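# Swap the empty shelf bin for the parts-filled table bin

## Task

Remove the empty open bin from its shelf slot and stand it upright on the table. Then place the open bin that holds parts, now on the table, into that freed slot. Its open side must face outward and its parts must remain inside. Tilt it if needed to pass under the low board above. Push it fully in so it sits behind the shelf's front lip. No other bin may lose parts from where they belong. Finally release both bins and move the grippers away. Everything must stay in place without the robot supporting it.

## Robot and tools

Robot: two Doosan M1013 six-joint arms, left_arm and right_arm, each with a Robotiq 140 two-finger gripper and a wrist camera. The names are just labels, not sides of a picture.

Scene frame: origin on the table top midway between the arms, +x points out across the table, +z up, left_arm on the +y side. Base of left_arm is at (+0.009, +0.467, 0) m with quat_wxyz (+0.996, 0, 0, -0.089). Base of right_arm is at (+0.088, -0.488, 0) m with quat_wxyz (+0.996, 0, 0, +0.089). Positions are in metres. Reported hand positions may be slightly off, worse when the arm is stretched out.

Gripper frame: fingers extend along its +z and close along its y. end_effector_position is the spot between the pads when shut. Closed fingertips stick out about 33 mm past it, fully open ones about 9 mm. Closing pushes the tips roughly 24 mm further from the arm, so keep that clearance over surfaces.

execute_actions(actions, pictures). actions holds zero or one item. An empty list just returns the current state plus pictures. A move item is {"rows": [...], "steps": n}. It has 1 to 15 rows, and steps runs from 7 to 15; each step is 1/30 s and defaults to 15. Each row drives one step, and the final row repeats if rows are fewer than steps. A wait item is {"steps": n} with n up to 300. It sends nothing new and returns n steps after the previous result. Your own reply time also counts toward those steps. pictures true attaches camera images to a move result. A refused call moves nothing.

Row layout: one flat list of 18 numbers covering both arms, even if only one moves. First come left_arm's 6 absolute joint target angles in radians, in the order waist, shoulder, elbow, forearm roll, wrist pitch, wrist roll. Next come left_arm's gripper position, force_limit and speed. Then the same 9 follow for right_arm. Joint ranges: elbow -2.792 to 2.792, all other joints -6.283 to 6.283. A target more than 0.010 rad beyond a limit, and further out than the current angle, is rejected. Targets past the true end get clipped, and "joint sent to its limit" is printed. Gripper numbers are absolute and each lies in [-1, 1]. position +1 is fully open (140 mm), the pads touch near -0.8, and -1 squeezes until blocked. force_limit -1/0/+1 gives about 14/60/107 N. speed -1/0/+1 gives about 30/140/250 mm/s. To keep a gripper unchanged, repeat its previous three numbers, since 0 is a real command.

Motion: joint target speed is capped at 2.09 rad/s for waist and shoulder, 3.14 for elbow, and 3.93 for the wrist joints. It ramps up over 0.3 s, and all joints of an arm are synchronised. Targets are kept within a lead of the measured angle: 0.456 rad for waist and shoulder, 0.683 for elbow, 0.854 for the wrist joints. They are also scaled back if they would move the hand more than 70 mm from where it is. Far goals therefore need several calls. The last 7 steps of every move run after the result is returned. Arms keep pursuing the last target while you think, until motion stalls or a step is HELD.

Results: a state line per arm gives end_effector_position, end_effector_quat_wxyz and velocities. Joint positions and Joint velocities list each arm's joints in column order. object_status: 0 moving, 1 blocked while opening, 2 blocked while closing, which means a grip, 3 reached target or pads met. position_measured is in counts, 3 open to 230 closed, and not linear. To squeeze harder while status is 2, raise force_limit and change position slightly, such as -1 to -0.98. HELD marks steps where your row was partly not sent. "joint command not followed" means a clearance check altered joint targets. Flange force is the estimated external force on the gripper, including a held load's weight, and is noisy. MOTOR HOT warns of heating, and OVER-TEMPERATURE FAULT means brakes are on until cooling.

zoom_image(camera, region): camera is cam_left_wrist or cam_right_wrist, each 896x504. region is [x0, y0, x1, y1] in pixels from the top-left, at most 504 by 504. It gives a sharper view of the latest image. Calibration (K, distortion, T_world_to_cam) is provided but can be off by small amounts.

read_manual(section): returns only licence text and does not move anything.

finished_scene(scene): ends the current scene by its number and grades it. This cannot be undone.

Cautions: do not knock or place anything off the table. Keep the arms from striking or pressing each other. A joint torque over its load limit faults the arm for 10 s. These limits are waist/shoulder 295, elbow 139, wrist joints 39.1 N m, and held weight counts. Any external force of 144 N or more also faults the arm. Avoid drops, slips, slams and forceful shoves. Expect occasional brief tugs on a held part or pushes on loose objects. Before releasing, make sure both bins rest stably and their parts stay inside.

Each tool is called after ">>>" by a JSON object that holds its "api" and its "payload", one argument or row to a line.

## Session

>>> {"api": "execute_actions", "payload": {
  "actions": []
}}

Scene clock: 0.00 s of 8100.00 s.
left_arm: end_effector_position=(+0.0938, +0.0585, +0.2315) position_measured=3 object_status=3 end_effector_quat_wxyz=(-0.266, -0.528, +0.774, -0.225) end_effector_velocity=(+0.000, -0.000, +0.000) end_effector_angular_velocity=(-0.001, +0.000, +0.000) | right_arm: end_effector_position=(+0.4258, -0.3822, +0.2712) position_measured=3 object_status=3 end_effector_quat_wxyz=(-0.059, +0.089, +0.934, +0.341) end_effector_velocity=(+0.000, +0.000, +0.000) end_effector_angular_velocity=(+0.000, -0.001, +0.000)
Joint positions: left_arm=[-0.913 -0.447  2.439 -0.732  0.728  2.877] | right_arm=[-0.569 -0.227  2.227  0.618  1.521  4.356]
Joint velocities: left_arm=[ 0.     0.    -0.    -0.001  0.     0.   ] | right_arm=[ 0.    -0.     0.     0.001 -0.    -0.   ]
Flange force (N, the push that the arm receives, along the gripper's own x y z axes): no reading

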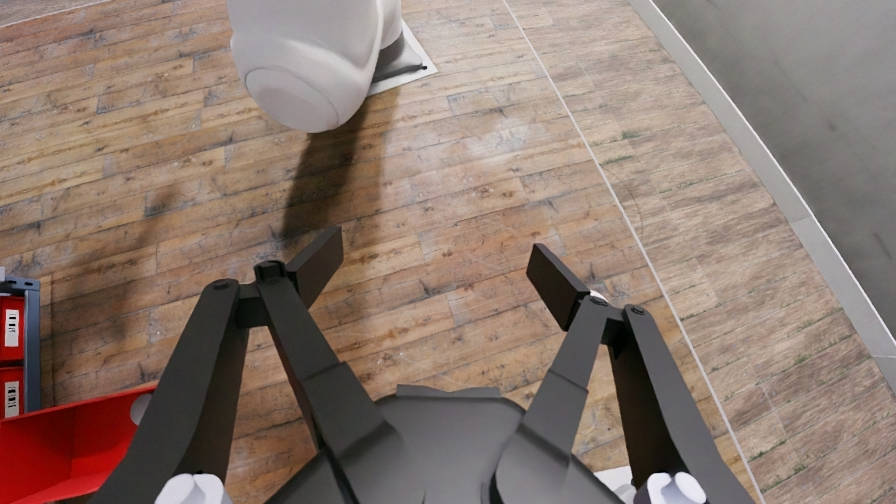

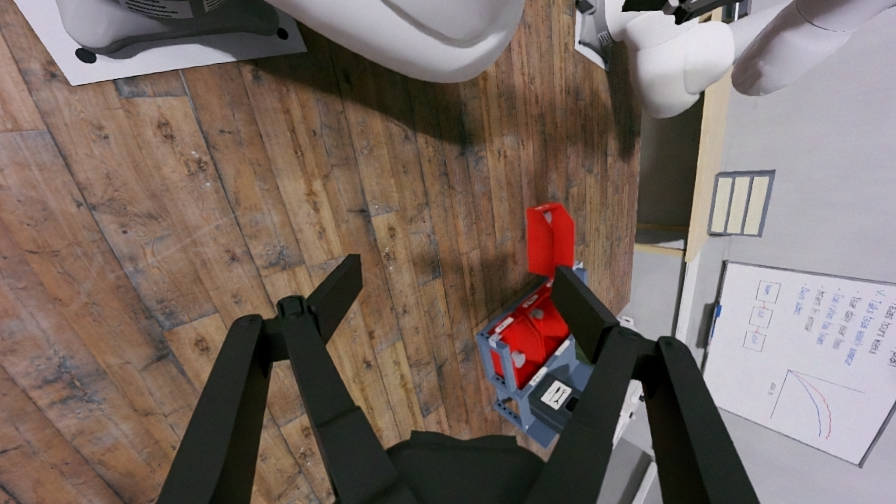

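>>> {"api": "execute_actions", "payload": {
  "actions": [
    {"rows":[[-0.25,-0.35,2.1,0,0.6,1.571,1,0,0,0.42,-0.35,2.1,0,0.6,1.571,1,0,0]]}
  ]
}}

>>> {"api": "execute_actions", "payload": {
  "actions": [
    {"steps":50}
  ],
  "pictures": true
}}

Scene clock: 1.23 s of 8100.00 s.
left_arm: end_effector_position=(+0.1947, +0.0579, +0.2599) position_measured=3 object_status=3 end_effector_quat_wxyz=(+0.209, +0.617, -0.715, +0.255) end_effector_velocity=(+0.533, +0.053, +0.158) end_effector_angular_velocity=(+0.107, -0.157, +1.399) | right_arm: end_effector_position=(+0.4860, -0.4172, +0.2531) position_measured=3 object_status=3 end_effector_quat_wxyz=(+0.083, -0.141, +0.971, +0.174) end_effector_velocity=(+0.432, -0.108, +0.060) end_effector_angular_velocity=(-1.984, -2.436, +2.687)
Joint positions: left_arm=[-0.793 -0.423  2.356 -0.552  0.697  2.653] | right_arm=[-0.408 -0.268  2.184  0.413  1.224  4.052]
Joint velocities: left_arm=[ 0.661  0.116 -0.403  0.866 -0.154 -1.239] | right_arm=[ 1.084 -0.23  -0.235 -1.151 -1.743 -2.021]
Flange force (N, the push that the arm receives, along the gripper's own x y z axes): left_arm=[2.4 -9.7 -1.1] | right_arm=[-0.8 -0.3 2.4]
Steps of this call (steps 1 to 29: nothing new was sent; steps 30 to 37: the first 8 steps of this action). Readings (joint positions | what the end effector reports):
30: left_arm=[-0.913 -0.447 2.439 -0.732 0.728 2.877] | right_arm=[-0.569 -0.227 2.227 0.618 1.521 4.356] | left_arm position_measured=3 object_status=3 | right_arm position_measured=3 object_status=3
31: left_arm=[-0.910 -0.446 2.437 -0.728 0.728 2.872] | right_arm=[-0.567 -0.228 2.226 0.615 1.516 4.351] | left_arm position_measured=3 object_status=3 | right_arm position_measured=3 object_status=3
33: left_arm=[-0.882 -0.440 2.416 -0.683 0.720 2.819] | right_arm=[-0.539 -0.235 2.218 0.576 1.463 4.299] | left_arm position_measured=3 object_status=3 | right_arm position_measured=3 object_status=3
37: the state above

Scene clock: 2.90 s of 8100.00 s.
left_arm: end_effector_position=(+0.5458, +0.2596, +0.4016) position_measured=3 object_status=3 end_effector_quat_wxyz=(+0.082, +0.902, -0.197, +0.377) end_effector_velocity=(-0.000, +0.000, +0.001) end_effector_angular_velocity=(-0.001, -0.001, +0.000) | right_arm: end_effector_position=(+0.5436, -0.1369, +0.4016) position_measured=3 object_status=3 end_effector_quat_wxyz=(-0.113, +0.882, +0.271, +0.368) end_effector_velocity=(-0.000, +0.000, +0.000) end_effector_angular_velocity=(+0.001, +0.000, -0.000)
Joint positions: left_arm=[-0.25  -0.35   2.1    0.     0.6    1.571] | right_arm=[ 0.42  -0.35   2.1   -0.     0.6    1.571]
Joint velocities: left_arm=[-0.    -0.001 -0.     0.    -0.    -0.001] | right_arm=[ 0.    -0.    -0.001  0.001  0.     0.   ]
Flange force (N, the push that the arm receives, along the gripper's own x y z axes): no reading
Kept back: nothing.
Steps of this call (steps 1 to 7: the last 7 steps of your previous action; steps 8 to 50: the robot went on to your last target). Readings (joint positions | what the end effector reports):
1: left_arm=[-0.771 -0.419 2.342 -0.523 0.692 2.610] | right_arm=[-0.371 -0.275 2.177 0.375 1.167 3.983] | left_arm position_measured=3 object_status=3 | right_arm position_measured=3 object_status=3
2: left_arm=[-0.748 -0.416 2.329 -0.496 0.687 2.568] | right_arm=[-0.333 -0.282 2.170 0.340 1.114 3.912] | left_arm position_measured=3 object_status=3 | right_arm position_measured=3 object_status=3
4: left_arm=[-0.702 -0.409 2.305 -0.444 0.678 2.481] | right_arm=[-0.257 -0.295 2.157 0.279 1.022 3.770] | left_arm position_measured=3 object_status=3 | right_arm position_measured=3 object_status=3
8: left_arm=[-0.608 -0.396 2.262 -0.350 0.662 2.299] | right_arm=[-0.109 -0.312 2.139 0.190 0.888 3.493] | left_arm position_measured=3 object_status=3 | right_arm position_measured=3 object_status=3
50: the state above
camera_calibration (this result's frames):
cam_left_wrist: T_world_to_cam=[[-0.372024, -0.921253, 0.113542, 0.390201], [-0.884447, 0.314695, -0.344557, 0.541257], [0.281693, -0.228606, -0.931874, 0.459095], [0, 0, 0, 1]] pos_world=[0.494554, 0.294095, 0.570009]
cam_right_wrist: T_world_to_cam=[[0.61556, -0.787778, 0.0221714, -0.44187], [-0.71282, -0.568547, -0.410661, 0.496718], [0.336115, 0.236982, -0.911519, 0.394865], [0, 0, 0, 1]] pos_world=[0.493348, -0.159264, 0.573706]

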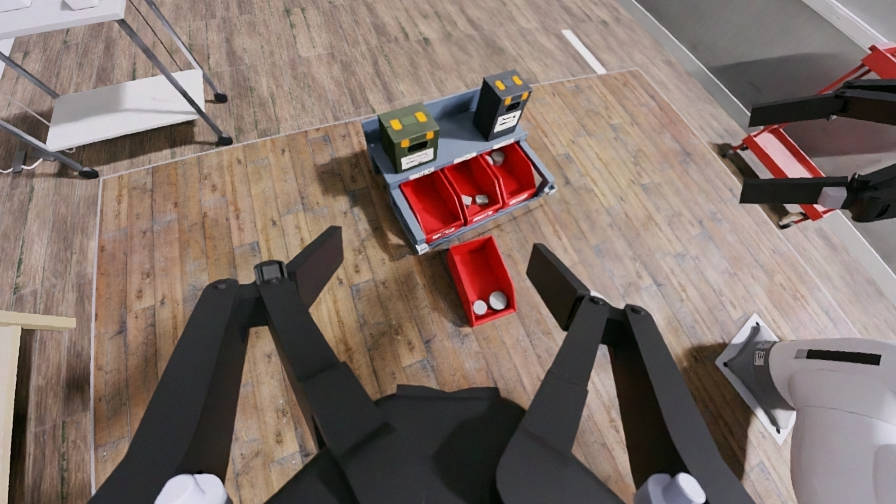

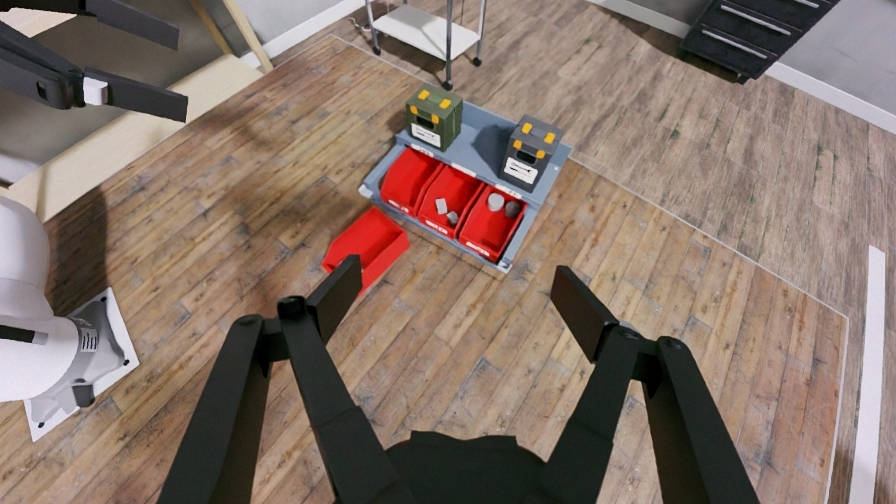

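>>> {"api": "zoom_image", "payload": {
  "camera": "cam_left_wrist",
  "region": [340,60,580,340]
}}

>>> {"api": "zoom_image", "payload": {
  "camera": "cam_right_wrist",
  "region": [310,70,590,310]
}}

Region (340, 60, 580, 340) of cam_left_wrist's 896x504 image, scaled by 1.800, with more detail than that image has; it fills the left 432 columns of this view, and the rest is white.

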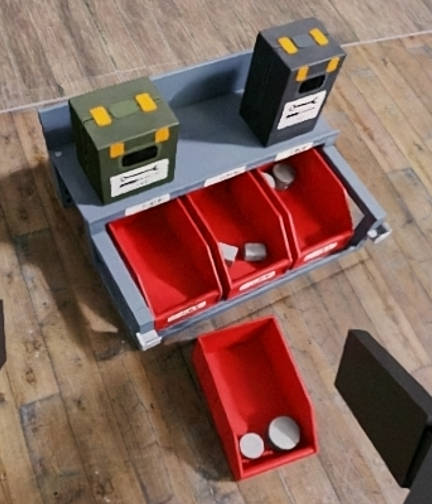

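Region (310, 70, 590, 310) of cam_right_wrist's 896x504 image, scaled by 1.800, with more detail than that image has; it fills the top 432 rows of this view, and the rest is white.

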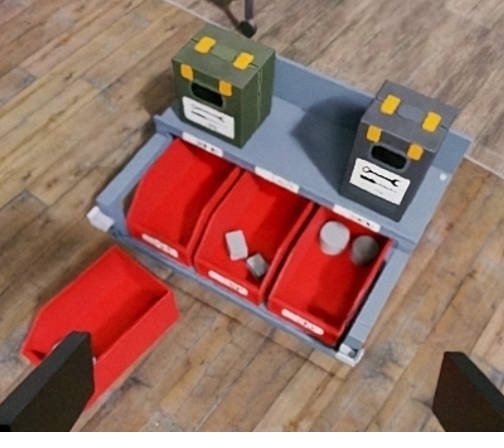

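>>> {"api": "execute_actions", "payload": {
  "actions": [
    {"rows":[[0.45,-0.35,2.1,0,0.6,-0.597,1,0,0,0.5,0,1.7,0,1.203,4.07,0,0,0],[0.45,-0.35,2.1,0,0.6,-0.597,1,0,0,0.5,0,1.7,0,1.203,4.07,0,0,0]]}
  ]
}}

>>> {"api": "execute_actions", "payload": {
  "actions": [
    {"rows":[[0.45,-0.35,2.1,0,0.6,-0.597,1,0,0,0.754,0.356,1.583,0,1.203,4.07,0,0,0]]}
  ]
}}

>>> {"api": "execute_actions", "payload": {
  "actions": [
    {"steps":40}
  ],
  "pictures": true
}}

Scene clock: 5.00 s of 8100.00 s.
left_arm: end_effector_position=(+0.5702, +0.3394, +0.4016) position_measured=3 object_status=3 end_effector_quat_wxyz=(+0.106, +0.923, -0.005, +0.371) end_effector_velocity=(+0.109, +0.481, -0.001) end_effector_angular_velocity=(-1.098, +0.321, +1.987) | right_arm: end_effector_position=(+0.5547, -0.1071, +0.3911) position_measured=50 object_status=0 end_effector_quat_wxyz=(-0.132, +0.948, +0.140, +0.253) end_effector_velocity=(+0.067, +0.241, -0.085) end_effector_angular_velocity=(+0.240, +2.373, -2.174)
Joint positions: left_arm=[-0.105 -0.35   2.1    0.     0.6    1.298] | right_arm=[ 0.451 -0.215  1.945 -0.     0.833  1.906]
Joint velocities: left_arm=[ 0.858 -0.001  0.002 -0.001 -0.    -1.606] | right_arm=[ 0.259  1.133 -1.294 -0.     1.94   2.906]
Flange force (N, the push that the arm receives, along the gripper's own x y z axes): left_arm=no reading | right_arm=[-3.9 -0.8 1.4]
Steps of this call (steps 1 to 15: the robot went on to your last target; steps 16 to 55: nothing new was sent; steps 56 to 63: the first 8 steps of this action). Readings (joint positions | what the end effector reports):
56: left_arm=[-0.250 -0.350 2.100 0.000 0.600 1.571] | right_arm=[0.420 -0.350 2.100 -0.000 0.600 1.571] | left_arm position_measured=3 object_status=3 | right_arm position_measured=3 object_status=0
57: left_arm=[-0.247 -0.350 2.100 0.000 0.600 1.565] | right_arm=[0.420 -0.348 2.097 -0.000 0.603 1.576] | left_arm position_measured=3 object_status=3 | right_arm position_measured=5 object_status=0
59: left_arm=[-0.220 -0.350 2.100 0.000 0.600 1.513] | right_arm=[0.425 -0.327 2.073 -0.000 0.641 1.628] | left_arm position_measured=3 object_status=3 | right_arm position_measured=20 object_status=0
63: the state above

Scene clock: 5.50 s of 8100.00 s.
left_arm: end_effector_position=(+0.5754, +0.5693, +0.4016) position_measured=3 object_status=3 end_effector_quat_wxyz=(+0.208, +0.713, +0.586, +0.325) end_effector_velocity=(-0.065, +0.362, +0.000) end_effector_angular_velocity=(-1.982, -0.236, +2.611) | right_arm: end_effector_position=(+0.5550, +0.0007, +0.3244) position_measured=129 object_status=0 end_effector_quat_wxyz=(-0.091, +0.838, -0.538, +0.023) end_effector_velocity=(-0.083, +0.351, -0.303) end_effector_angular_velocity=(-0.124, +0.573, -1.129)
Joint positions: left_arm=[ 0.298 -0.35   2.1    0.     0.6    0.314] | right_arm=[ 0.58   0.107  1.676 -0.     1.17   3.471]
Joint velocities: left_arm=[ 0.641  0.    -0.    -0.001 -0.    -2.804] | right_arm=[ 0.462  0.664 -0.248  0.001  0.085  1.619]
Flange force (N, the push that the arm receives, along the gripper's own x y z axes): left_arm=no reading | right_arm=[3.3 -0.9 1.5]
Steps of this call (steps 1 to 7: the last 7 steps of your previous action; steps 8 to 15: the first 8 steps of this action). Readings (joint positions | what the end effector reports):
8: left_arm=[0.126 -0.350 2.100 0.000 0.600 0.850] | right_arm=[0.492 -0.035 1.740 -0.000 1.143 2.893] | left_arm position_measured=3 object_status=3 | right_arm position_measured=111 object_status=0
9: left_arm=[0.153 -0.350 2.100 0.000 0.600 0.786] | right_arm=[0.494 -0.026 1.731 -0.000 1.155 3.015] | left_arm position_measured=3 object_status=3 | right_arm position_measured=119 object_status=0
11: left_arm=[0.204 -0.350 2.100 0.000 0.600 0.647] | right_arm=[0.512 0.008 1.712 -0.000 1.159 3.218] | left_arm position_measured=3 object_status=3 | right_arm position_measured=129 object_status=0
15: the state above

Scene clock: 6.83 s of 8100.00 s.
left_arm: end_effector_position=(+0.5533, +0.6540, +0.4016) position_measured=3 object_status=3 end_effector_quat_wxyz=(+0.313, +0.318, +0.866, +0.225) end_effector_velocity=(+0.001, +0.000, +0.000) end_effector_angular_velocity=(+0.000, +0.000, -0.000) | right_arm: end_effector_position=(+0.5007, +0.1241, +0.1999) position_measured=129 object_status=3 end_effector_quat_wxyz=(-0.000, -0.708, +0.706, -0.000) end_effector_velocity=(+0.001, +0.000, -0.000) end_effector_angular_velocity=(-0.000, -0.001, +0.000)
Joint positions: left_arm=[ 0.45  -0.35   2.1    0.     0.6   -0.597] | right_arm=[0.754 0.356 1.583 0.    1.203 4.07 ]
Joint velocities: left_arm=[-0.     0.001 -0.001  0.001 -0.    -0.   ] | right_arm=[-0.     0.    -0.001 -0.001 -0.    -0.   ]
Flange force (N, the push that the arm receives, along the gripper's own x y z axes): left_arm=no reading | right_arm=[1.7 -1.5 -0.2]
Kept back: nothing.
Steps of this call (steps 1 to 7: the last 7 steps of your previous action; steps 8 to 30: the robot went on to your last target; steps 31 to 40: nothing new was sent). Readings (joint positions | what the end effector reports):
1: left_arm=[0.319 -0.350 2.100 0.000 0.600 0.215] | right_arm=[0.596 0.130 1.667 -0.000 1.173 3.526] | left_arm position_measured=3 object_status=3 | right_arm position_measured=129 object_status=3
2: left_arm=[0.339 -0.350 2.100 0.000 0.600 0.108] | right_arm=[0.612 0.153 1.659 -0.000 1.176 3.581] | left_arm position_measured=3 object_status=3 | right_arm position_measured=129 object_status=3
4: left_arm=[0.377 -0.350 2.100 0.000 0.600 -0.124] | right_arm=[0.644 0.198 1.642 -0.000 1.182 3.689] | left_arm position_measured=3 object_status=3 | right_arm position_measured=129 object_status=3
8: left_arm=[0.431 -0.350 2.100 0.000 0.600 -0.474] | right_arm=[0.706 0.287 1.609 -0.000 1.194 3.903] | left_arm position_measured=3 object_status=3 | right_arm position_measured=129 object_status=3
40: the state above
All arms were judged still, so your last target was given up. Only a new action makes them travel on or press farther. Fingers that are still opening or closing keep moving.
camera_calibration (this result's frames):
cam_left_wrist: T_world_to_cam=[[0.305847, 0.760637, 0.572616, -0.903112], [0.286583, -0.647093, 0.706499, -0.0173156], [0.907925, -0.0519785, -0.415897, -0.122091], [0, 0, 0, 1]] pos_world=[0.392026, 0.66939, 0.478592]
cam_right_wrist: T_world_to_cam=[[-0.997389, -0.0652287, -0.0309893, 0.52318], [-0.0720063, 0.930937, 0.35801, -0.12886], [0.00549651, 0.359307, -0.933203, 0.318274], [0, 0, 0, 1]] pos_world=[0.510785, 0.0397291, 0.35936]

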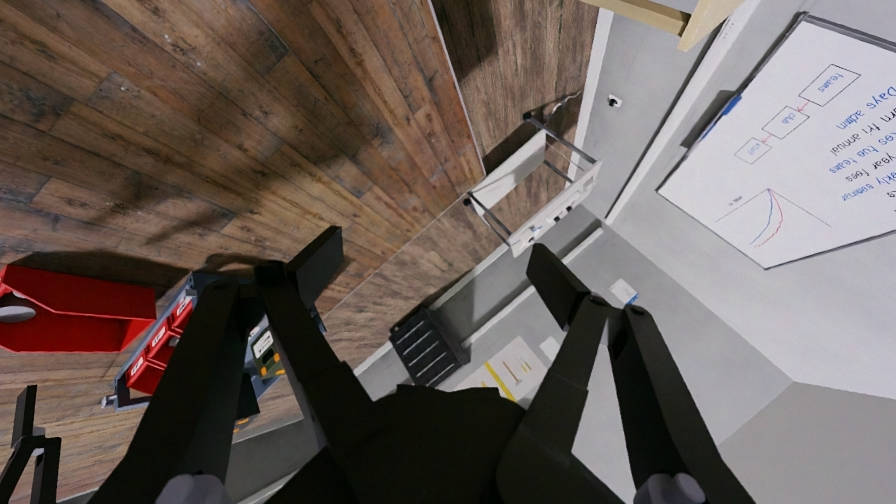

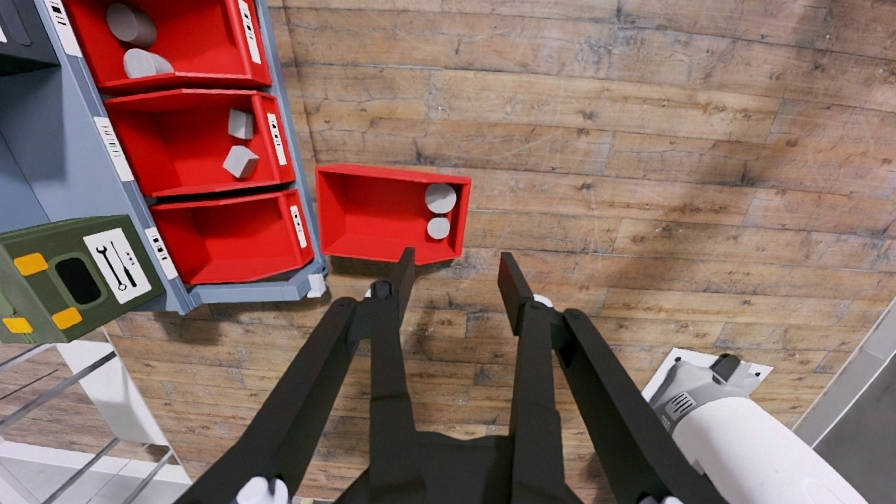

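>>> {"api": "zoom_image", "payload": {
  "camera": "cam_right_wrist",
  "region": [130,80,530,320]
}}

>>> {"api": "zoom_image", "payload": {
  "camera": "cam_left_wrist",
  "region": [0,240,240,420]
}}

Region (130, 80, 530, 320) of cam_right_wrist's 896x504 image, scaled by 1.260, with more detail than that image has; it fills the top 302 rows of this view, and the rest is white.

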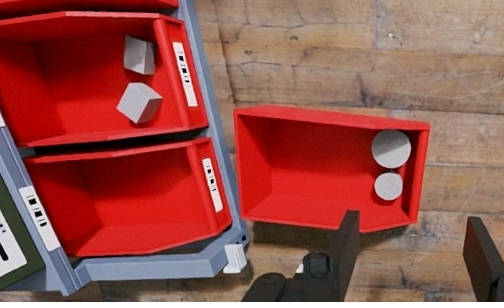

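Region (0, 240, 240, 420) of cam_left_wrist's 896x504 image, scaled by 2.100, with more detail than that image has; it fills the top 378 rows of this view, and the rest is white.

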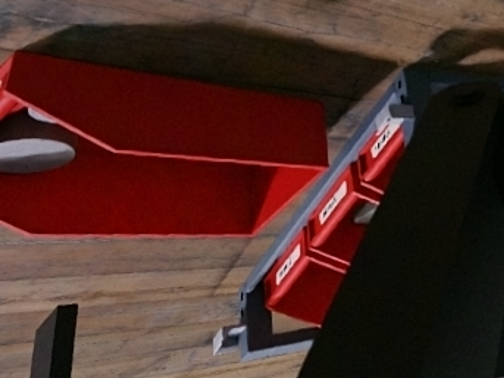

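>>> {"api": "execute_actions", "payload": {
  "actions": [
    {"rows":[[0.45,-0.35,2.1,0,0.6,-0.597,1,0,0,0.629,0.375,1.654,0,1.113,5.56,-0.35,0,0]]}
  ]
}}

>>> {"api": "execute_actions", "payload": {
  "actions": [
    {"steps":20}
  ]
}}

>>> {"api": "execute_actions", "payload": {
  "actions": [
    {"rows":[[0.45,-0.35,2.1,0,0.6,-0.597,1,0,0,0.629,0.449,1.728,0,0.965,5.56,-0.35,0,0]]}
  ]
}}

>>> {"api": "execute_actions", "payload": {
  "actions": [
    {"steps":12}
  ],
  "pictures": true
}}

Scene clock: 8.57 s of 8100.00 s.
left_arm: end_effector_position=(+0.5533, +0.6540, +0.4016) position_measured=3 object_status=3 end_effector_quat_wxyz=(+0.313, +0.318, +0.866, +0.225) end_effector_velocity=(-0.000, +0.000, -0.001) end_effector_angular_velocity=(-0.000, +0.000, +0.001) | right_arm: end_effector_position=(+0.5277, +0.1012, +0.1804) position_measured=173 object_status=0 end_effector_quat_wxyz=(-0.000, -0.561, +0.828, -0.000) end_effector_velocity=(+0.213, -0.194, -0.159) end_effector_angular_velocity=(-0.004, +0.001, -3.296)
Joint positions: left_arm=[ 0.45  -0.35   2.1    0.     0.6   -0.597] | right_arm=[ 0.706  0.363  1.61  -0.     1.168  4.405]
Joint velocities: left_arm=[ 0.    -0.     0.001  0.    -0.    -0.001] | right_arm=[-0.392  0.061  0.223 -0.001 -0.28   2.905]
Flange force (N, the push that the arm receives, along the gripper's own x y z axes): left_arm=no reading | right_arm=[2.4 -2.0 2.1]
Steps of this call (steps 1 to 44: nothing new was sent; steps 45 to 52: the first 8 steps of this action). Readings (joint positions | what the end effector reports):
45: left_arm=[0.450 -0.350 2.100 0.000 0.600 -0.597] | right_arm=[0.754 0.356 1.583 -0.000 1.203 4.070] | left_arm position_measured=3 object_status=3 | right_arm position_measured=129 object_status=0
46: left_arm=[0.450 -0.350 2.100 0.000 0.600 -0.597] | right_arm=[0.753 0.356 1.583 -0.000 1.203 4.076] | left_arm position_measured=3 object_status=3 | right_arm position_measured=130 object_status=0
48: left_arm=[0.450 -0.350 2.100 0.000 0.600 -0.597] | right_arm=[0.746 0.357 1.588 -0.000 1.197 4.128] | left_arm position_measured=3 object_status=3 | right_arm position_measured=145 object_status=0
52: the state above

Scene clock: 9.23 s of 8100.00 s.
left_arm: end_effector_position=(+0.5533, +0.6540, +0.4016) position_measured=3 object_status=3 end_effector_quat_wxyz=(+0.313, +0.318, +0.866, +0.225) end_effector_velocity=(-0.000, +0.000, -0.002) end_effector_angular_velocity=(-0.001, +0.003, +0.001) | right_arm: end_effector_position=(+0.5675, +0.0612, +0.1496) position_measured=173 object_status=3 end_effector_quat_wxyz=(-0.000, +0.021, +1.000, -0.000) end_effector_velocity=(+0.001, +0.000, +0.000) end_effector_angular_velocity=(+0.001, -0.001, +0.000)
Joint positions: left_arm=[ 0.45  -0.35   2.1    0.     0.6   -0.597] | right_arm=[ 0.629  0.375  1.654 -0.     1.113  5.56 ]
Joint velocities: left_arm=[ 0.     0.001  0.002  0.     0.    -0.001] | right_arm=[-0.    -0.    -0.    -0.    -0.001 -0.   ]
Flange force (N, the push that the arm receives, along the gripper's own x y z axes): left_arm=no reading | right_arm=[-2.0 -3.9 2.6]
Kept back: nothing.
Steps of this call (steps 1 to 7: the last 7 steps of your previous action; steps 8 to 20: the robot went on to your last target). Readings (joint positions | what the end effector reports):
1: left_arm=[0.450 -0.350 2.100 0.000 0.600 -0.597] | right_arm=[0.693 0.365 1.618 -0.000 1.159 4.511] | left_arm position_measured=3 object_status=3 | right_arm position_measured=173 object_status=0
2: left_arm=[0.450 -0.350 2.100 0.000 0.600 -0.597] | right_arm=[0.681 0.367 1.625 -0.000 1.151 4.630] | left_arm position_measured=3 object_status=3 | right_arm position_measured=173 object_status=0
4: left_arm=[0.450 -0.350 2.100 0.000 0.600 -0.597] | right_arm=[0.662 0.370 1.635 -0.000 1.137 4.886] | left_arm position_measured=3 object_status=3 | right_arm position_measured=173 object_status=0
8: left_arm=[0.450 -0.350 2.100 0.000 0.600 -0.597] | right_arm=[0.639 0.373 1.648 -0.000 1.120 5.323] | left_arm position_measured=3 object_status=3 | right_arm position_measured=173 object_status=3
20: the state above

Scene clock: 9.50 s of 8100.00 s.
left_arm: end_effector_position=(+0.5533, +0.6540, +0.4016) position_measured=3 object_status=3 end_effector_quat_wxyz=(+0.313, +0.318, +0.866, +0.225) end_effector_velocity=(-0.000, +0.000, -0.002) end_effector_angular_velocity=(+0.001, +0.003, -0.000) | right_arm: end_effector_position=(+0.5673, +0.0609, +0.0596) position_measured=173 object_status=3 end_effector_quat_wxyz=(-0.001, +0.021, +1.000, -0.001) end_effector_velocity=(+0.006, +0.007, -0.024) end_effector_angular_velocity=(+0.016, -0.013, -0.001)
Joint positions: left_arm=[ 0.45  -0.35   2.1    0.     0.6   -0.597] | right_arm=[ 0.629  0.45   1.728 -0.     0.966  5.56 ]
Joint velocities: left_arm=[ 0.     0.001  0.002  0.001 -0.     0.   ] | right_arm=[-0.     0.025  0.012  0.002 -0.057  0.   ]
Flange force (N, the push that the arm receives, along the gripper's own x y z axes): left_arm=no reading | right_arm=[1.7 -1.4 0.7]
Steps of this call (steps 1 to 8: the first 8 steps of this action). Readings (joint positions | what the end effector reports):
1: left_arm=[0.450 -0.350 2.100 0.000 0.600 -0.597] | right_arm=[0.629 0.375 1.654 -0.000 1.113 5.560] | left_arm position_measured=3 object_status=3 | right_arm position_measured=173 object_status=3
2: left_arm=[0.450 -0.350 2.100 0.000 0.600 -0.597] | right_arm=[0.629 0.377 1.656 -0.000 1.107 5.560] | left_arm position_measured=3 object_status=3 | right_arm position_measured=173 object_status=3
4: left_arm=[0.450 -0.350 2.100 0.000 0.600 -0.597] | right_arm=[0.629 0.403 1.682 -0.000 1.055 5.560] | left_arm position_measured=3 object_status=3 | right_arm position_measured=173 object_status=3
8: the state above

Scene clock: 9.90 s of 8100.00 s.
left_arm: end_effector_position=(+0.5533, +0.6540, +0.4016) position_measured=3 object_status=3 end_effector_quat_wxyz=(+0.313, +0.318, +0.866, +0.225) end_effector_velocity=(+0.000, +0.000, +0.000) end_effector_angular_velocity=(-0.001, +0.000, +0.000) | right_arm: end_effector_position=(+0.5676, +0.0613, +0.0600) position_measured=173 object_status=3 end_effector_quat_wxyz=(-0.000, +0.021, +1.000, -0.000) end_effector_velocity=(+0.000, -0.000, -0.001) end_effector_angular_velocity=(-0.000, -0.000, +0.000)
Joint positions: left_arm=[ 0.45  -0.35   2.1    0.     0.6   -0.597] | right_arm=[ 0.629  0.449  1.728 -0.     0.965  5.56 ]
Joint velocities: left_arm=[ 0.     0.001 -0.001 -0.     0.    -0.   ] | right_arm=[-0.     0.     0.001 -0.001 -0.002 -0.   ]
Flange force (N, the push that the arm receives, along the gripper's own x y z axes): left_arm=no reading | right_arm=[-3.6 -4.8 2.4]
Kept back: nothing.
Steps of this call (steps 1 to 7: the last 7 steps of your previous action; steps 8 to 12: the robot went on to your last target). Readings (joint positions | what the end effector reports):
1: left_arm=[0.450 -0.350 2.100 0.000 0.600 -0.597] | right_arm=[0.629 0.449 1.728 -0.000 0.965 5.560] | left_arm position_measured=3 object_status=3 | right_arm position_measured=173 object_status=3
2: left_arm=[0.450 -0.350 2.100 0.000 0.600 -0.597] | right_arm=[0.629 0.449 1.728 -0.000 0.965 5.560] | left_arm position_measured=3 object_status=3 | right_arm position_measured=173 object_status=3
4: left_arm=[0.450 -0.350 2.100 0.000 0.600 -0.597] | right_arm=[0.629 0.449 1.728 -0.000 0.965 5.560] | left_arm position_measured=3 object_status=3 | right_arm position_measured=173 object_status=3
8: left_arm=[0.450 -0.350 2.100 0.000 0.600 -0.597] | right_arm=[0.629 0.449 1.728 -0.000 0.965 5.560] | left_arm position_measured=3 object_status=3 | right_arm position_measured=173 object_status=3
12: the state above
camera_calibration (this result's frames):
cam_left_wrist: T_world_to_cam=[[0.305863, 0.760642, 0.572601, -0.9031], [0.286603, -0.647087, 0.706496, -0.0173116], [0.907913, -0.0519818, -0.415922, -0.122073], [0, 0, 0, 1]] pos_world=[0.392018, 0.669388, 0.478573]
cam_right_wrist: T_world_to_cam=[[-0.0210476, 0.999279, -0.031598, -0.0379011], [0.933207, 0.0309762, 0.358002, -0.530916], [0.358722, -0.0219524, -0.933186, 0.0327985], [0, 0, 0, 1]] pos_world=[0.482891, 0.0550395, 0.219478]

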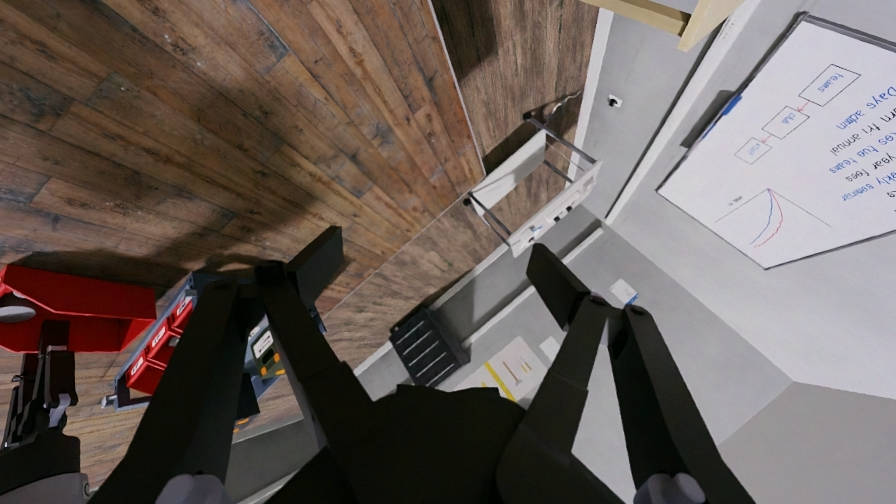

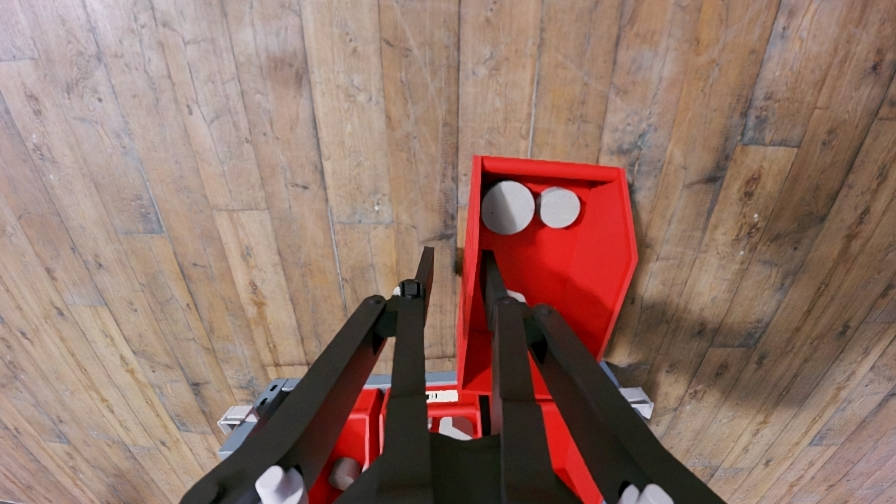

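>>> {"api": "execute_actions", "payload": {
  "actions": [
    {"rows":[[0.45,-0.35,2.1,0,0.6,-0.597,1,0,0,0.636,0.449,1.728,0,0.965,5.56,-1,0.8,-0.5]]}
  ]
}}

>>> {"api": "execute_actions", "payload": {
  "actions": [
    {"steps":15}
  ]
}}

>>> {"api": "execute_actions", "payload": {
  "actions": [
    {"rows":[[0.45,-0.35,2.1,0,0.6,-0.597,1,0,0,0.636,0.43,1.711,0,1.0,5.56,-1,0.8,-0.5],[0.45,-0.35,2.1,0,0.6,-0.597,1,0,0,0.636,0.43,1.711,0,1.0,5.56,-1,0.8,-0.5],[0.45,-0.35,2.1,0,0.6,-0.597,1,0,0,0.636,0.43,1.711,0,1.0,5.56,-1,0.8,-0.5],[0.45,-0.35,2.1,0,0.6,-0.597,1,0,0,0.636,0.41,1.692,0,1.04,5.56,-1,0.8,-0.5],[0.45,-0.35,2.1,0,0.6,-0.597,1,0,0,0.636,0.41,1.692,0,1.04,5.56,-1,0.8,-0.5],[0.45,-0.35,2.1,0,0.6,-0.597,1,0,0,0.636,0.41,1.692,0,1.04,5.56,-1,0.8,-0.5],[0.45,-0.35,2.1,0,0.6,-0.597,1,0,0,0.636,0.375,1.654,0,1.113,5.56,-1,0.8,-0.5],[0.45,-0.35,2.1,0,0.6,-0.597,1,0,0,0.636,0.375,1.654,0,1.113,5.56,-1,0.8,-0.5],[0.45,-0.35,2.1,0,0.6,-0.597,1,0,0,0.636,0.375,1.654,0,1.113,5.56,-1,0.8,-0.5],[0.45,-0.35,2.1,0,0.6,-0.597,1,0,0,0.636,0.342,1.602,0,1.197,5.56,-1,0.8,-0.5]]}
  ]
}}

>>> {"api": "execute_actions", "payload": {
  "actions": [
    {"steps":12}
  ],
  "pictures": true
}}

Scene clock: 11.10 s of 8100.00 s.
left_arm: end_effector_position=(+0.5533, +0.6540, +0.4016) position_measured=3 object_status=3 end_effector_quat_wxyz=(+0.313, +0.318, +0.866, +0.225) end_effector_velocity=(+0.000, +0.000, -0.000) end_effector_angular_velocity=(+0.001, +0.000, +0.000) | right_arm: end_effector_position=(+0.5638, +0.0645, +0.0601) position_measured=202 object_status=0 end_effector_quat_wxyz=(-0.000, +0.017, +1.000, -0.000) end_effector_velocity=(-0.001, -0.000, -0.000) end_effector_angular_velocity=(-0.001, +0.001, +0.001)
Joint positions: left_arm=[ 0.45  -0.35   2.1    0.     0.6   -0.597] | right_arm=[0.636 0.449 1.728 0.    0.965 5.56 ]
Joint velocities: left_arm=[ 0.     0.001 -0.     0.001  0.    -0.   ] | right_arm=[ 0.001 -0.     0.001 -0.001  0.001 -0.   ]
Flange force (N, the push that the arm receives, along the gripper's own x y z axes): left_arm=no reading | right_arm=[0.4 -3.4 0.7]
Steps of this call (steps 1 to 15: the robot went on to your last target; steps 16 to 28: nothing new was sent; steps 29 to 36: the first 8 steps of this action). Readings (joint positions | what the end effector reports):
29: left_arm=[0.450 -0.350 2.100 0.000 0.600 -0.597] | right_arm=[0.629 0.449 1.728 -0.000 0.965 5.560] | left_arm position_measured=3 object_status=3 | right_arm position_measured=173 object_status=0
30: left_arm=[0.450 -0.350 2.100 0.000 0.600 -0.597] | right_arm=[0.631 0.449 1.728 -0.000 0.965 5.560] | left_arm position_measured=3 object_status=3 | right_arm position_measured=174 object_status=0
32: left_arm=[0.450 -0.350 2.100 0.000 0.600 -0.597] | right_arm=[0.636 0.449 1.728 0.000 0.965 5.560] | left_arm position_measured=3 object_status=3 | right_arm position_measured=183 object_status=0
36: the state above

Scene clock: 11.60 s of 8100.00 s.
left_arm: end_effector_position=(+0.5533, +0.6540, +0.4016) position_measured=3 object_status=3 end_effector_quat_wxyz=(+0.313, +0.318, +0.866, +0.225) end_effector_velocity=(+0.001, +0.000, +0.002) end_effector_angular_velocity=(+0.001, -0.002, -0.000) | right_arm: end_effector_position=(+0.5637, +0.0646, +0.0601) position_measured=231 object_status=3 end_effector_quat_wxyz=(-0.000, +0.017, +1.000, -0.000) end_effector_velocity=(+0.001, +0.001, +0.001) end_effector_angular_velocity=(+0.002, -0.002, +0.000)
Joint positions: left_arm=[ 0.45  -0.35   2.1    0.     0.6   -0.597] | right_arm=[0.636 0.449 1.728 0.    0.965 5.56 ]
Joint velocities: left_arm=[-0.    -0.    -0.002  0.001 -0.    -0.   ] | right_arm=[ 0.    -0.    -0.002 -0.001 -0.001  0.   ]
Flange force (N, the push that the arm receives, along the gripper's own x y z axes): left_arm=no reading | right_arm=[2.8 -4.6 -7.3]
Kept back: nothing.
Steps of this call (steps 1 to 7: the last 7 steps of your previous action; steps 8 to 15: the robot went on to your last target). Readings (joint positions | what the end effector reports):
1: left_arm=[0.450 -0.350 2.100 0.000 0.600 -0.597] | right_arm=[0.636 0.449 1.728 0.000 0.965 5.560] | left_arm position_measured=3 object_status=3 | right_arm position_measured=206 object_status=0
2: left_arm=[0.450 -0.350 2.100 0.000 0.600 -0.597] | right_arm=[0.636 0.449 1.728 0.000 0.965 5.560] | left_arm position_measured=3 object_status=3 | right_arm position_measured=211 object_status=0
4: left_arm=[0.450 -0.350 2.100 0.000 0.600 -0.597] | right_arm=[0.636 0.449 1.728 0.000 0.965 5.560] | left_arm position_measured=3 object_status=3 | right_arm position_measured=220 object_status=0
8: left_arm=[0.450 -0.350 2.100 0.000 0.600 -0.597] | right_arm=[0.636 0.449 1.728 0.000 0.965 5.560] | left_arm position_measured=3 object_status=3 | right_arm position_measured=231 object_status=0
15: the state above
All arms were judged still, so your last target was given up. Only a new action makes them travel on or press farther. Fingers that are still opening or closing keep moving.

Scene clock: 11.87 s of 8100.00 s.
left_arm: end_effector_position=(+0.5533, +0.6540, +0.4016) position_measured=3 object_status=3 end_effector_quat_wxyz=(+0.313, +0.318, +0.866, +0.225) end_effector_velocity=(-0.000, +0.000, -0.001) end_effector_angular_velocity=(+0.002, +0.001, -0.001) | right_arm: end_effector_position=(+0.5642, +0.0652, +0.1100) position_measured=231 object_status=3 end_effector_quat_wxyz=(-0.000, +0.017, +1.000, -0.000) end_effector_velocity=(-0.030, -0.031, +0.206) end_effector_angular_velocity=(-0.083, +0.080, -0.001)
Joint positions: left_arm=[ 0.45  -0.35   2.1    0.     0.6   -0.597] | right_arm=[ 0.636  0.406  1.688 -0.     1.047  5.56 ]
Joint velocities: left_arm=[-0.    -0.     0.001  0.002 -0.     0.   ] | right_arm=[ 0.    -0.173 -0.165  0.001  0.453  0.   ]
Flange force (N, the push that the arm receives, along the gripper's own x y z axes): left_arm=no reading | right_arm=[-1.1 2.3 16.0]
Steps of this call (steps 1 to 8: the first 8 steps of this action). Readings (joint positions | what the end effector reports):
1: left_arm=[0.450 -0.350 2.100 0.000 0.600 -0.597] | right_arm=[0.636 0.449 1.728 0.000 0.965 5.560] | left_arm position_measured=3 object_status=3 | right_arm position_measured=231 object_status=3
2: left_arm=[0.450 -0.350 2.100 0.000 0.600 -0.597] | right_arm=[0.636 0.446 1.726 0.000 0.970 5.560] | left_arm position_measured=3 object_status=3 | right_arm position_measured=231 object_status=3
4: left_arm=[0.450 -0.350 2.100 0.000 0.600 -0.597] | right_arm=[0.636 0.431 1.711 0.000 0.997 5.560] | left_arm position_measured=3 object_status=3 | right_arm position_measured=231 object_status=3
8: the state above

Scene clock: 12.27 s of 8100.00 s.
left_arm: end_effector_position=(+0.5533, +0.6540, +0.4016) position_measured=3 object_status=3 end_effector_quat_wxyz=(+0.313, +0.318, +0.866, +0.225) end_effector_velocity=(-0.000, -0.000, -0.001) end_effector_angular_velocity=(+0.000, +0.002, -0.000) | right_arm: end_effector_position=(+0.5638, +0.0648, +0.2002) position_measured=231 object_status=3 end_effector_quat_wxyz=(+0.000, +0.017, +1.000, +0.000) end_effector_velocity=(+0.001, +0.002, +0.002) end_effector_angular_velocity=(+0.004, -0.003, -0.000)
Joint positions: left_arm=[ 0.45  -0.35   2.1    0.     0.6   -0.597] | right_arm=[ 0.636  0.342  1.602 -0.     1.197  5.56 ]
Joint velocities: left_arm=[-0.     0.     0.002  0.001  0.    -0.   ] | right_arm=[-0.    -0.    -0.003  0.001 -0.002 -0.   ]
Flange force (N, the push that the arm receives, along the gripper's own x y z axes): left_arm=no reading | right_arm=[-3.3 -5.4 4.2]
Kept back: nothing.
Steps of this call (steps 1 to 7: the last 7 steps of your previous action; steps 8 to 12: the robot went on to your last target). Readings (joint positions | what the end effector reports):
1: left_arm=[0.450 -0.350 2.100 0.000 0.600 -0.597] | right_arm=[0.636 0.397 1.678 -0.000 1.069 5.560] | left_arm position_measured=3 object_status=3 | right_arm position_measured=231 object_status=3
2: left_arm=[0.450 -0.350 2.100 0.000 0.600 -0.597] | right_arm=[0.636 0.384 1.663 -0.000 1.095 5.560] | left_arm position_measured=3 object_status=3 | right_arm position_measured=231 object_status=3
4: left_arm=[0.450 -0.350 2.100 0.000 0.600 -0.597] | right_arm=[0.636 0.360 1.632 -0.000 1.151 5.560] | left_arm position_measured=3 object_status=3 | right_arm position_measured=231 object_status=3
8: left_arm=[0.450 -0.350 2.100 0.000 0.600 -0.597] | right_arm=[0.636 0.342 1.603 -0.000 1.197 5.560] | left_arm position_measured=3 object_status=3 | right_arm position_measured=231 object_status=3
12: the state above
camera_calibration (this result's frames):
cam_left_wrist: T_world_to_cam=[[0.305859, 0.76065, 0.572592, -0.903097], [0.286602, -0.647077, 0.706506, -0.0173238], [0.907915, -0.0519851, -0.415918, -0.122075], [0, 0, 0, 1]] pos_world=[0.392019, 0.669386, 0.478573]
cam_right_wrist: T_world_to_cam=[[-0.0280939, 0.999126, -0.0309626, -0.0332183], [0.932738, 0.0373405, 0.358615, -0.577954], [0.359458, -0.0188051, -0.932972, 0.16438], [0, 0, 0, 1]] pos_world=[0.479059, 0.0578615, 0.359596]

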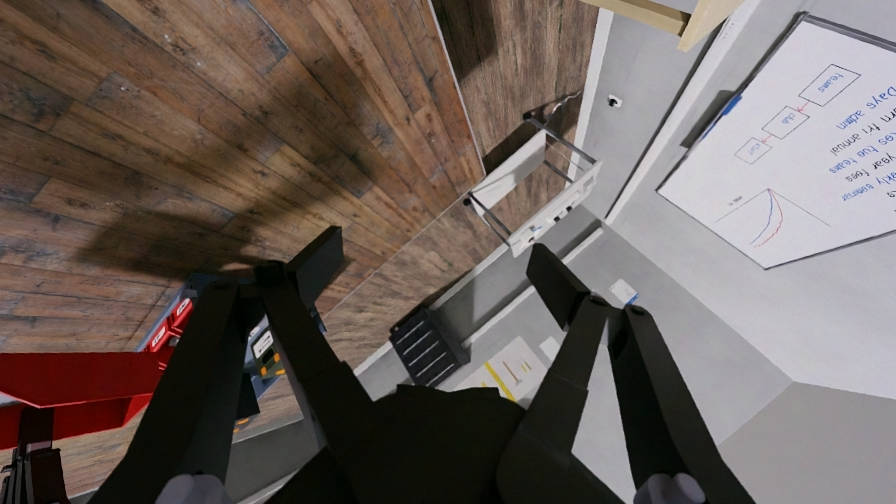

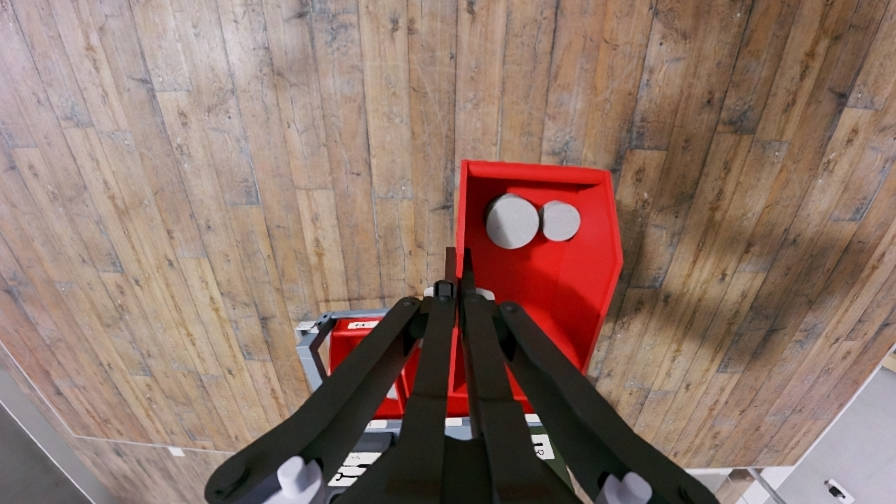

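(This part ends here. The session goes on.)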